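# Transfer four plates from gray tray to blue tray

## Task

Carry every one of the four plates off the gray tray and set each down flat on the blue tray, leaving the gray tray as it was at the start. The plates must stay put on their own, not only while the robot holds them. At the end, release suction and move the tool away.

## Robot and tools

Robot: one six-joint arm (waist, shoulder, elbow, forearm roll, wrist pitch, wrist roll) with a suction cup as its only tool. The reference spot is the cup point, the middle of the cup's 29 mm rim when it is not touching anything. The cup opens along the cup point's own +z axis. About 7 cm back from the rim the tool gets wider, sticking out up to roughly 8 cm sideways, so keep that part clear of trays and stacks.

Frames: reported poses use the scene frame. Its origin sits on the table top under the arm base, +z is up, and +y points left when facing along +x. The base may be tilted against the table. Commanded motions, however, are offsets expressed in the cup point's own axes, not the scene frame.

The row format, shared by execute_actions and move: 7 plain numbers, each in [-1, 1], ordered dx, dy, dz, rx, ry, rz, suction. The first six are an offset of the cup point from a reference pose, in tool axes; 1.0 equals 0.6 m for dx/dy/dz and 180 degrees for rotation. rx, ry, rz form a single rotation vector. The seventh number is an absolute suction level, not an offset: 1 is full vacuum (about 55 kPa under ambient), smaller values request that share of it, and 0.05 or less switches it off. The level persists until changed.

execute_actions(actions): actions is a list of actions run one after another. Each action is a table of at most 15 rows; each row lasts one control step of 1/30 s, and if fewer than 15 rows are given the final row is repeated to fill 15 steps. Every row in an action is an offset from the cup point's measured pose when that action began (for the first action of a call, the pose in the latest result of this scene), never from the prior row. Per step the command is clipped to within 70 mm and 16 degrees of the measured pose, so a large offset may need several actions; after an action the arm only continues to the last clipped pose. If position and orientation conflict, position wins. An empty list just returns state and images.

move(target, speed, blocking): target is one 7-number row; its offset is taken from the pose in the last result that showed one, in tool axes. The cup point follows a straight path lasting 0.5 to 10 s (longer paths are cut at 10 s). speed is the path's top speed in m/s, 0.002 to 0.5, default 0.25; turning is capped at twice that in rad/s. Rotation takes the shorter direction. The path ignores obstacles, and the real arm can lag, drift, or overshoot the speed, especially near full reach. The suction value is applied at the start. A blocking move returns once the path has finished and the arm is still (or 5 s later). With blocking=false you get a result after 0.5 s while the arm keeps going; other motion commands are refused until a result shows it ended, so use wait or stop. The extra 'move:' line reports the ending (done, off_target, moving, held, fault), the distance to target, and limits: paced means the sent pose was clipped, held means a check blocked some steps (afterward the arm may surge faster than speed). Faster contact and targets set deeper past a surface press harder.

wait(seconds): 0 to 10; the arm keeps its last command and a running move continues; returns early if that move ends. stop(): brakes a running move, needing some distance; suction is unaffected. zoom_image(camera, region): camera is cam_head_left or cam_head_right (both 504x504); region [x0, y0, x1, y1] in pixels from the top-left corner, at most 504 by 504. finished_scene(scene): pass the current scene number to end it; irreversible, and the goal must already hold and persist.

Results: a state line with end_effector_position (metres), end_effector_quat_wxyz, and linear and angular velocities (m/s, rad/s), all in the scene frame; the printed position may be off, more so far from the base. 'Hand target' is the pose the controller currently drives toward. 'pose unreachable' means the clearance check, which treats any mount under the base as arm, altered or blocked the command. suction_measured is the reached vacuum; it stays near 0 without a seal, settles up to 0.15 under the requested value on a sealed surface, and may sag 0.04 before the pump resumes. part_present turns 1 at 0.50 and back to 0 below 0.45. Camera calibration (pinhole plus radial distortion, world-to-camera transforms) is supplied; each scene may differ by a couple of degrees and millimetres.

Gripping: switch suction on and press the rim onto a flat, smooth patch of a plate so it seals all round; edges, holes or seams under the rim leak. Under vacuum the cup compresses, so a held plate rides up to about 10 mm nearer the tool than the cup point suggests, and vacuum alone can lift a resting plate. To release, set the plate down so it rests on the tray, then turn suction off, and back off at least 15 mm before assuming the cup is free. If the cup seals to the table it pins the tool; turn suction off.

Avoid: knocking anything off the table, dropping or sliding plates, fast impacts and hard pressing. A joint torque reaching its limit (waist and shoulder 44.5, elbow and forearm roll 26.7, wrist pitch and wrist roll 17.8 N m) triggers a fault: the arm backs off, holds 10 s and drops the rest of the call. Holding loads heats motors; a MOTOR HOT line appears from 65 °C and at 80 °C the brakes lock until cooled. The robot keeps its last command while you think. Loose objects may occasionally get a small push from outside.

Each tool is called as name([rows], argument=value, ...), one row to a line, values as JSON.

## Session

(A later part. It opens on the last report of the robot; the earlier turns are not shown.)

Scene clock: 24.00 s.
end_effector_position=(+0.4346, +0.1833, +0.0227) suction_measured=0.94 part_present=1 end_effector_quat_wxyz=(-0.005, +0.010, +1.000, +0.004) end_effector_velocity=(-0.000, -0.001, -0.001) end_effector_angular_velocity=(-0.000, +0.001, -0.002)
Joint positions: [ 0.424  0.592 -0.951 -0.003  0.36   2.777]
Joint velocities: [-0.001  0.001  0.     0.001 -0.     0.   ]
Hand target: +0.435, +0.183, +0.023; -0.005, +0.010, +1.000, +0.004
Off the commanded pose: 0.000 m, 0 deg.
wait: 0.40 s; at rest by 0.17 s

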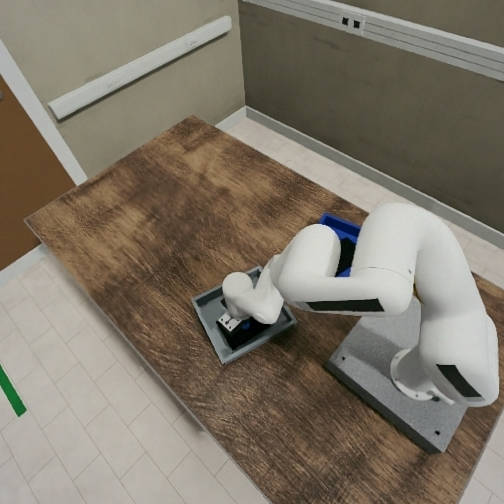

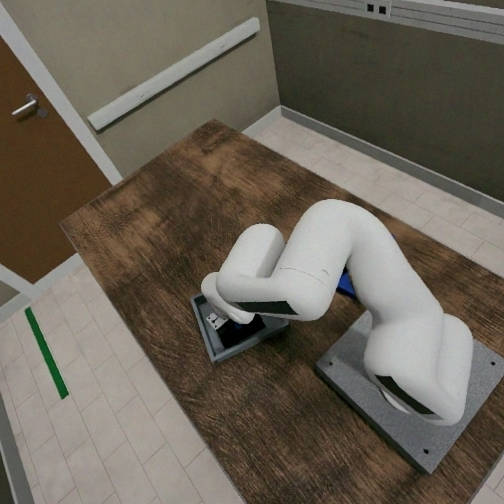

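move(target=[0, 0, -0.13, 0, 0, 0, 1], speed=0.15)

move(target=[0.12, -0.665, 0, 0, 0, 0, 1], speed=0.35)

move(target=[0, 0, 0.118, 0, 0, 0, 1], speed=0.07)

execute_actions([
  [[0,0,0,0,0,0,0]],
])

move(target=[0, 0, -0.118, 0, 0, 0, 0], speed=0.2)

move(target=[-0.12, 0.665, 0, 0, 0, 0, 0], speed=0.4)

move(target=[0, 0, 0.145, 0, 0, 0, 1], speed=0.07)

wait(seconds=0.3)

Scene clock: 25.23 s.
end_effector_position=(+0.4350, +0.1823, +0.1000) suction_measured=0.98 part_present=1 end_effector_quat_wxyz=(-0.005, +0.010, +1.000, +0.003) end_effector_velocity=(+0.002, +0.001, +0.004) end_effector_angular_velocity=(+0.003, -0.007, -0.001)
Joint positions: [ 0.424  0.376 -0.912 -0.003  0.539  2.777]
Joint velocities: [ 0.    -0.006 -0.003  0.     0.002  0.001]
Hand target: +0.435, +0.182, +0.101; -0.005, +0.010, +1.000, +0.003
Off the commanded pose: 0.001 m, 0 deg.
move: done

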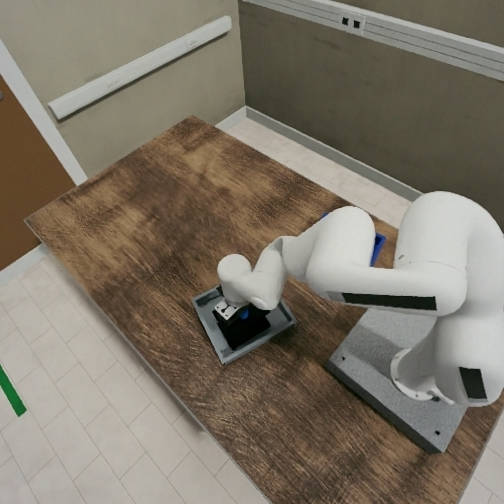

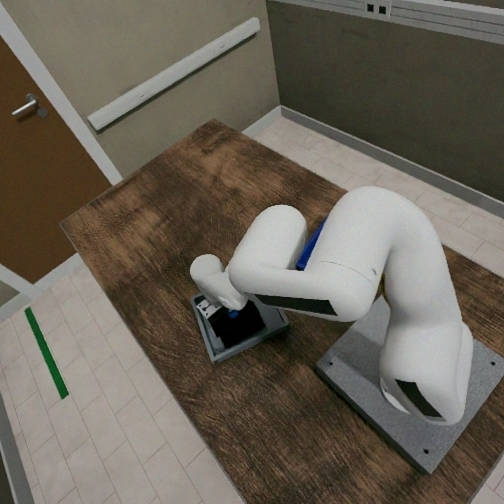

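Scene clock: 26.93 s.
end_effector_position=(+0.3526, -0.2140, +0.0979) suction_measured=0.99 part_present=1 end_effector_quat_wxyz=(-0.006, +0.010, +1.000, +0.003) end_effector_velocity=(-0.001, -0.003, -0.000) end_effector_angular_velocity=(+0.002, -0.001, -0.003)
Joint positions: [-0.519  0.23  -0.682 -0.009  0.453  1.839]
Joint velocities: [-0.007  0.002 -0.004  0.005  0.001 -0.009]
Hand target: +0.352, -0.214, +0.098; -0.006, +0.010, +1.000, +0.003
Off the commanded pose: 0.002 m, 0 deg.
move: done

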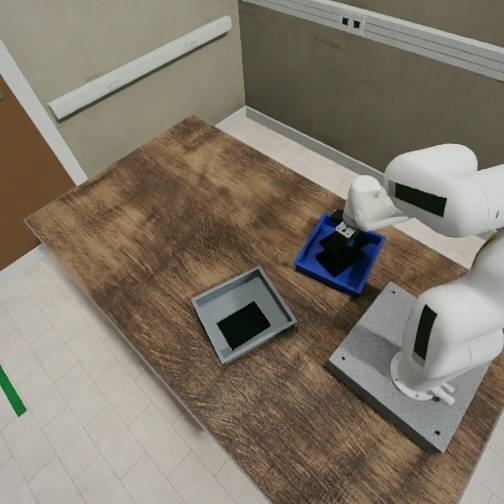

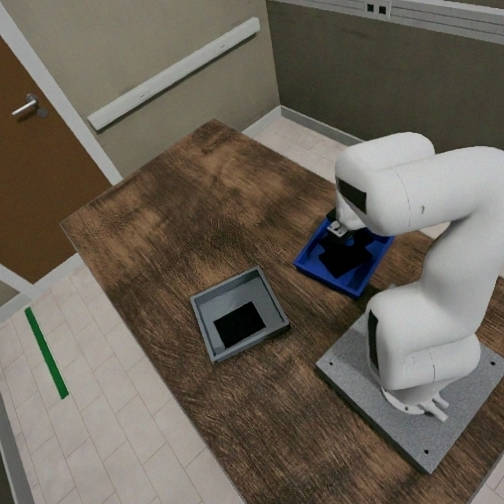

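Scene clock: 28.30 s.
end_effector_position=(+0.3521, -0.2136, +0.0274) suction_measured=0.99 part_present=1 end_effector_quat_wxyz=(-0.006, +0.010, +1.000, +0.003) end_effector_velocity=(-0.000, +0.000, -0.001) end_effector_angular_velocity=(+0.000, +0.001, +0.001)
Joint positions: [-0.52   0.458 -0.717 -0.012  0.259  1.842]
Joint velocities: [ 0.     0.004  0.    -0.001 -0.003 -0.   ]
Hand target: +0.352, -0.213, +0.027; -0.006, +0.010, +1.000, +0.003
Off the commanded pose: 0.001 m, 0 deg.
move: done

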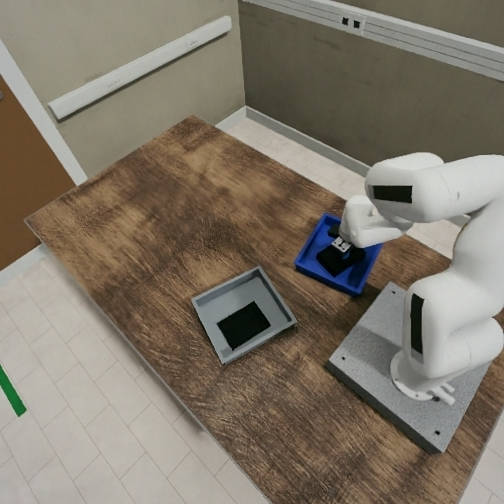

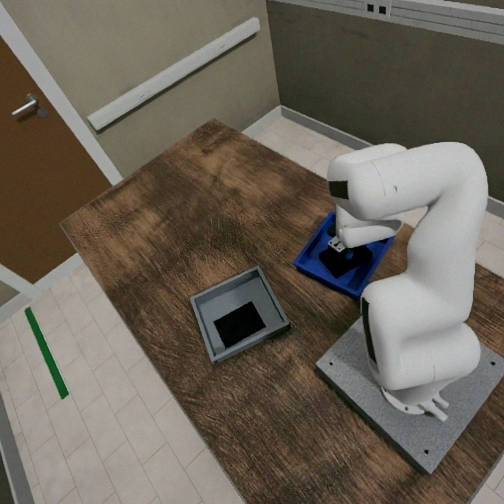

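Scene clock: 28.80 s.
end_effector_position=(+0.3524, -0.2138, +0.0276) suction_measured=0.00 part_present=0 end_effector_quat_wxyz=(-0.005, +0.010, +1.000, +0.003) end_effector_velocity=(-0.002, +0.001, -0.002) end_effector_angular_velocity=(+0.003, +0.005, -0.001)
Joint positions: [-0.52   0.458 -0.718 -0.012  0.259  1.842]
Joint velocities: [0.    0.003 0.002 0.    0.001 0.001]
Hand target: +0.352, -0.214, +0.027; -0.006, +0.010, +1.000, +0.003
Off the commanded pose: 0.000 m, 0 deg.

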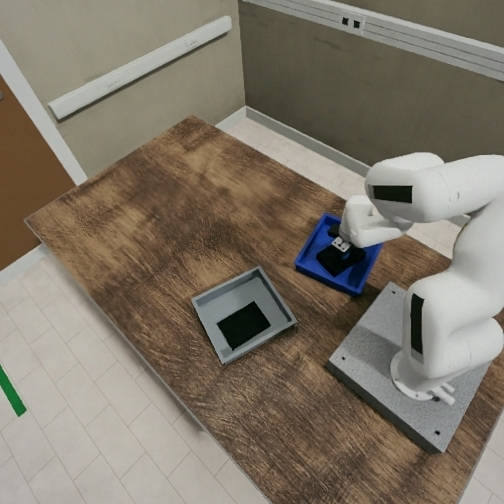

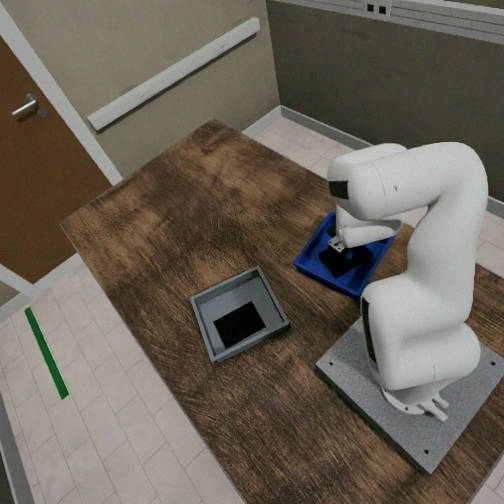

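Scene clock: 29.67 s.
end_effector_position=(+0.3527, -0.2141, +0.0979) suction_measured=0.00 part_present=0 end_effector_quat_wxyz=(-0.006, +0.010, +1.000, +0.003) end_effector_velocity=(+0.001, -0.001, +0.002) end_effector_angular_velocity=(-0.002, -0.003, +0.001)
Joint positions: [-0.519  0.23  -0.682 -0.009  0.453  1.839]
Joint velocities: [-0.    -0.004 -0.003  0.     0.003 -0.001]
Hand target: +0.353, -0.214, +0.098; -0.006, +0.010, +1.000, +0.002
Off the commanded pose: 0.001 m, 0 deg.
move: done

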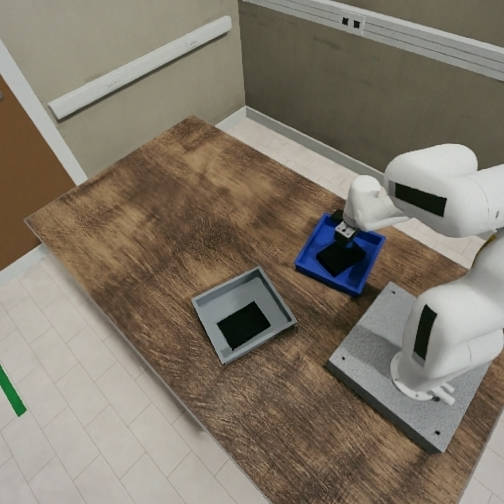

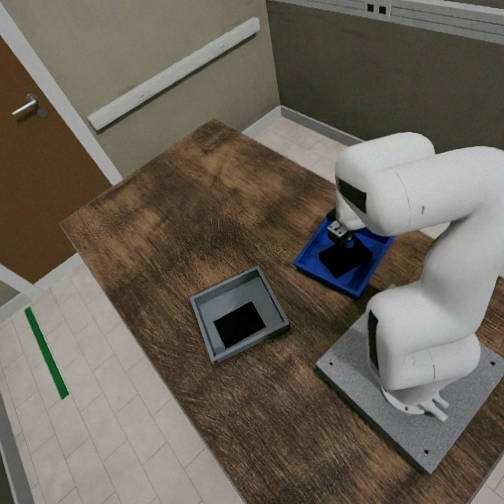

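Scene clock: 31.27 s.
end_effector_position=(+0.4348, +0.1822, +0.0999) suction_measured=0.00 part_present=0 end_effector_quat_wxyz=(-0.005, +0.010, +1.000, +0.003) end_effector_velocity=(-0.000, +0.003, -0.001) end_effector_angular_velocity=(-0.003, +0.003, +0.004)
Joint positions: [ 0.424  0.375 -0.912 -0.004  0.538  2.778]
Joint velocities: [ 0.006  0.006 -0.006 -0.003  0.005  0.004]
Hand target: +0.435, +0.183, +0.100; -0.005, +0.010, +1.000, +0.003
Off the commanded pose: 0.003 m, 0 deg.
move: done

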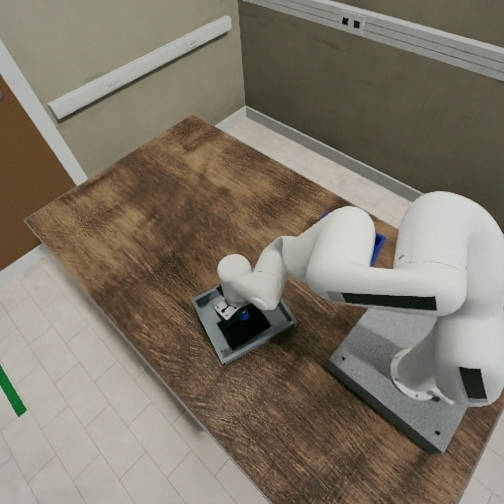

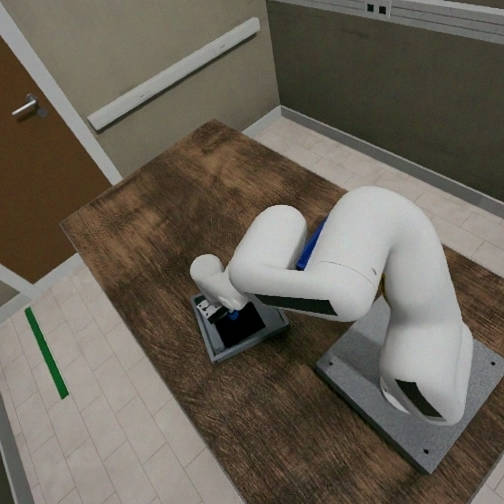

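Scene clock: 32.87 s.
end_effector_position=(+0.4339, +0.1831, +0.0131) suction_measured=0.38 part_present=0 end_effector_quat_wxyz=(-0.006, +0.010, +1.000, +0.003) end_effector_velocity=(+0.001, +0.001, +0.000) end_effector_angular_velocity=(+0.001, -0.003, -0.001)
Joint positions: [ 0.424  0.619 -0.958 -0.004  0.341  2.778]
Joint velocities: [ 0.001  0.001 -0.002  0.    -0.002  0.001]
Hand target: +0.434, +0.183, +0.013; -0.006, +0.010, +1.000, +0.003
Off the commanded pose: 0.000 m, 0 deg.
move: done

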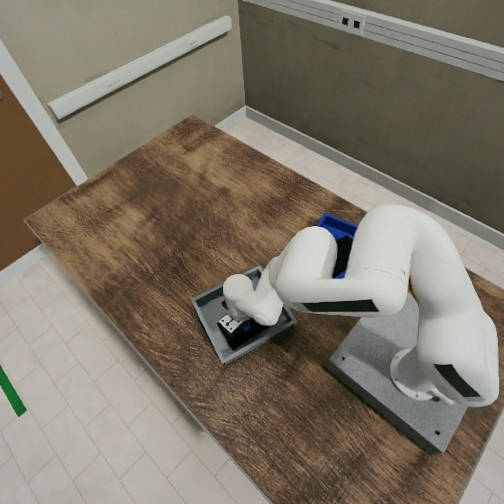

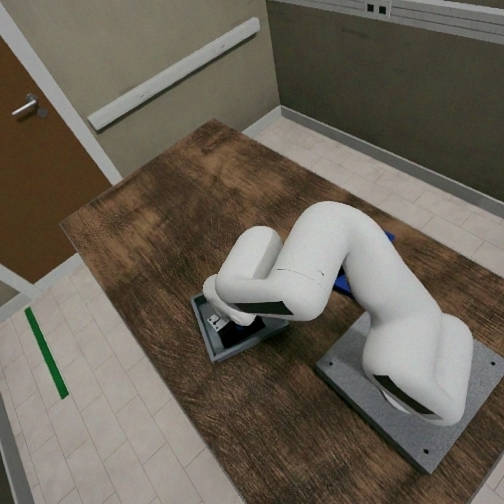

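Scene clock: 33.17 s.
end_effector_position=(+0.4339, +0.1831, +0.0131) suction_measured=0.73 part_present=1 end_effector_quat_wxyz=(-0.006, +0.010, +1.000, +0.003) end_effector_velocity=(+0.001, +0.000, +0.001) end_effector_angular_velocity=(+0.001, -0.003, +0.001)
Joint positions: [ 0.424  0.619 -0.958 -0.004  0.341  2.778]
Joint velocities: [-0.001 -0.001 -0.001 -0.001 -0.001 -0.001]
Hand target: +0.434, +0.183, +0.013; -0.006, +0.010, +1.000, +0.003
Off the commanded pose: 0.000 m, 0 deg.
wait: 0.30 s; at rest by 0.17 s

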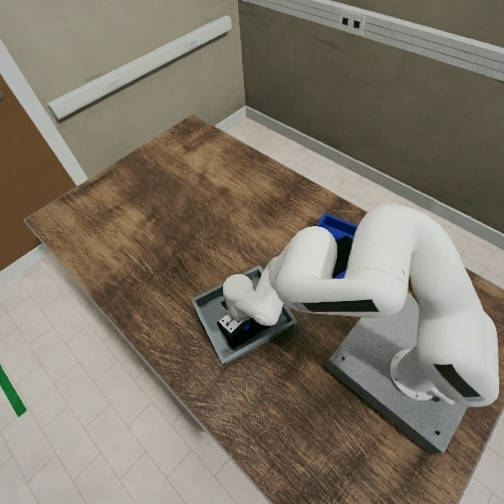

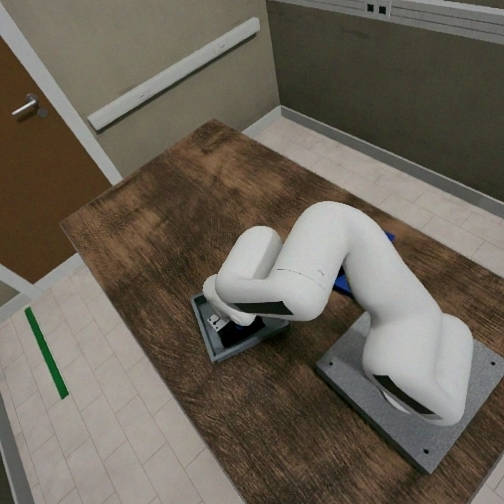

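move(target=[0, 0, -0.146, 0, 0, 0, 1], speed=0.15)

move(target=[0.12, -0.665, 0, 0, 0, 0, 1], speed=0.35)

move(target=[0, 0, 0.102, 0, 0, 0, 1], speed=0.07)

execute_actions([
  [[0,0,0,0,0,0,0]],
])

move(target=[0, 0, -0.2, 0, 0, 0, 0], speed=0.2)

Scene clock: 34.43 s.
end_effector_position=(+0.4345, +0.1821, +0.1000) suction_measured=0.98 part_present=1 end_effector_quat_wxyz=(-0.006, +0.010, +1.000, +0.003) end_effector_velocity=(+0.002, +0.001, +0.003) end_effector_angular_velocity=(+0.002, -0.006, +0.002)
Joint positions: [ 0.424  0.375 -0.911 -0.004  0.54   2.778]
Joint velocities: [ 0.    -0.005 -0.003 -0.001  0.001 -0.001]
Hand target: +0.435, +0.182, +0.101; -0.005, +0.010, +1.000, +0.003
Off the commanded pose: 0.001 m, 0 deg.
move: done

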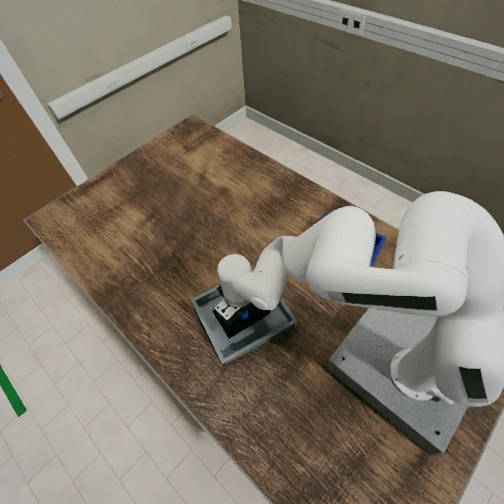

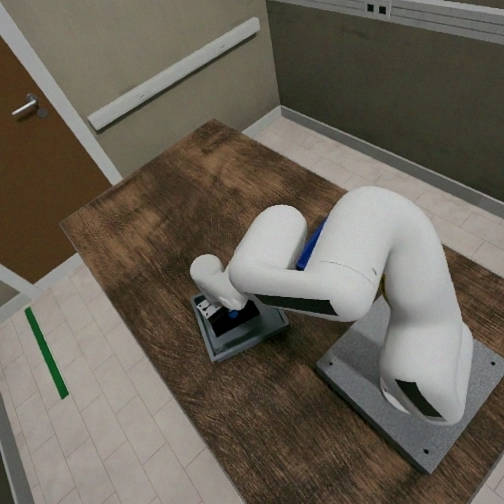

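Scene clock: 36.13 s.
end_effector_position=(+0.3520, -0.2142, +0.0982) suction_measured=0.99 part_present=1 end_effector_quat_wxyz=(-0.007, +0.010, +1.000, +0.002) end_effector_velocity=(-0.000, -0.003, +0.001) end_effector_angular_velocity=(+0.002, -0.001, -0.005)
Joint positions: [-0.52   0.228 -0.681 -0.011  0.455  1.84 ]
Joint velocities: [-0.006  0.001 -0.005  0.006  0.003 -0.007]
Hand target: +0.352, -0.215, +0.098; -0.007, +0.010, +1.000, +0.003
Off the commanded pose: 0.002 m, 0 deg.
move: done

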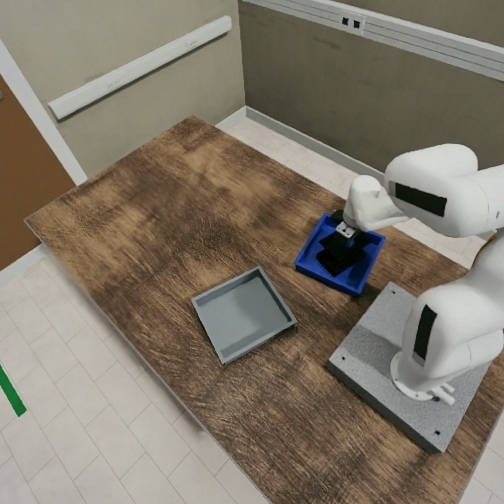

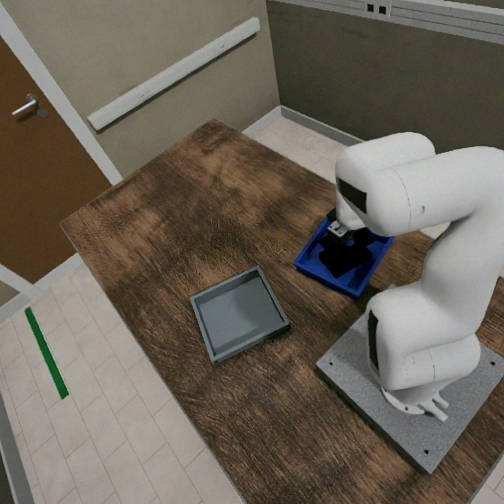

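Scene clock: 37.37 s.
end_effector_position=(+0.3516, -0.2139, +0.0374) suction_measured=0.99 part_present=1 end_effector_quat_wxyz=(-0.006, +0.010, +1.000, +0.002) end_effector_velocity=(+0.000, -0.000, -0.001) end_effector_angular_velocity=(-0.000, +0.000, +0.001)
Joint positions: [-0.521  0.424 -0.708 -0.016  0.285  1.844]
Joint velocities: [-0.     0.002 -0.001 -0.001 -0.001 -0.   ]
Hand target: +0.351, -0.214, +0.037; -0.007, +0.010, +1.000, +0.003
Off the commanded pose: 0.001 m, 0 deg.
move: done

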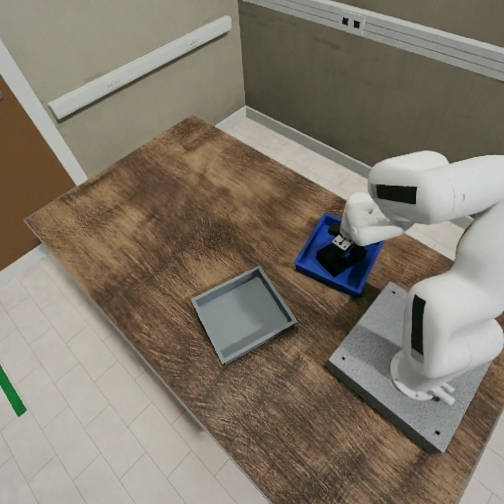

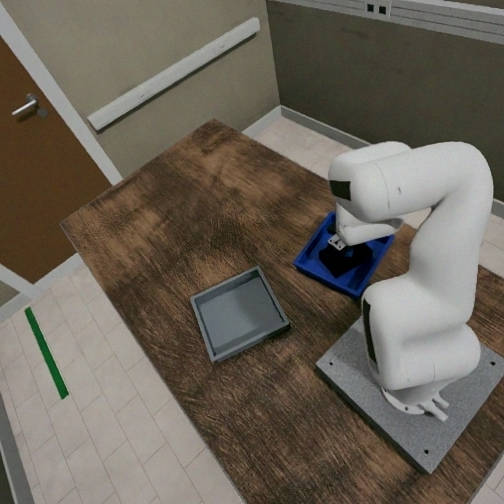

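Scene clock: 37.87 s.
end_effector_position=(+0.3519, -0.2141, +0.0376) suction_measured=0.00 part_present=0 end_effector_quat_wxyz=(-0.006, +0.010, +1.000, +0.002) end_effector_velocity=(-0.001, +0.000, -0.000) end_effector_angular_velocity=(+0.001, +0.002, +0.000)
Joint positions: [-0.521  0.424 -0.708 -0.016  0.284  1.844]
Joint velocities: [-0.     0.     0.001  0.     0.001 -0.001]
Hand target: +0.352, -0.214, +0.037; -0.006, +0.010, +1.000, +0.002
Off the commanded pose: 0.000 m, 0 deg.

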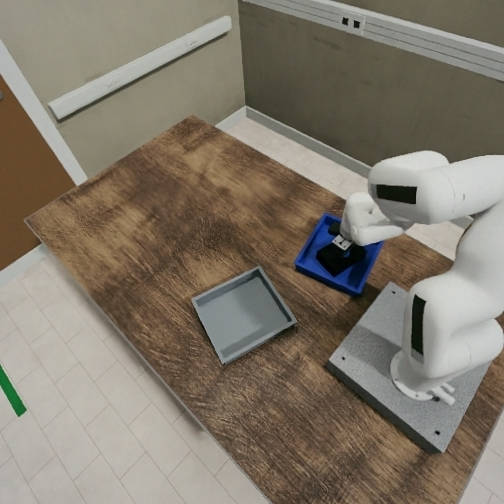

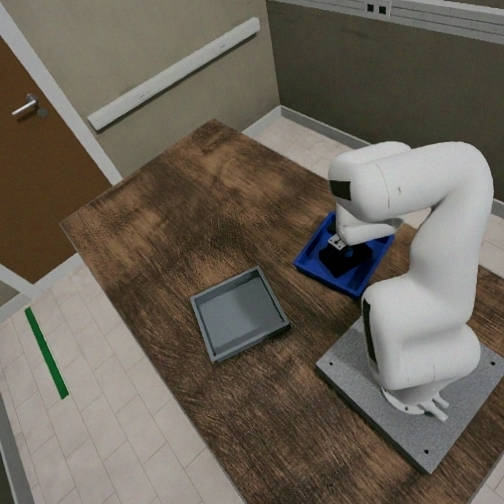

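Scene clock: 38.93 s.
end_effector_position=(+0.3527, -0.2147, +0.1569) suction_measured=0.00 part_present=0 end_effector_quat_wxyz=(-0.007, +0.010, +1.000, +0.002) end_effector_velocity=(+0.001, -0.001, +0.002) end_effector_angular_velocity=(-0.002, -0.004, -0.003)
Joint positions: [-0.519  0.063 -0.694 -0.009  0.632  1.839]
Joint velocities: [-0.    -0.004 -0.002  0.001  0.002  0.002]
Hand target: +0.353, -0.215, +0.157; -0.006, +0.010, +1.000, +0.002
Off the commanded pose: 0.001 m, 0 deg.
move: done

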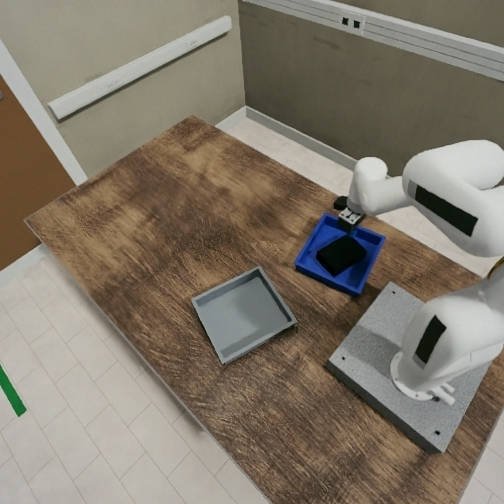

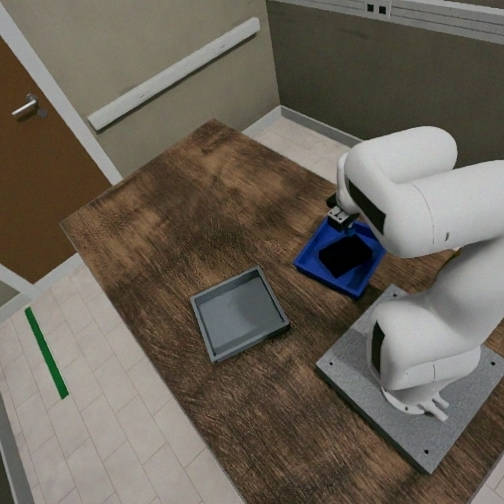

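finished_scene(scene=1)

The scene is finished: the task was done.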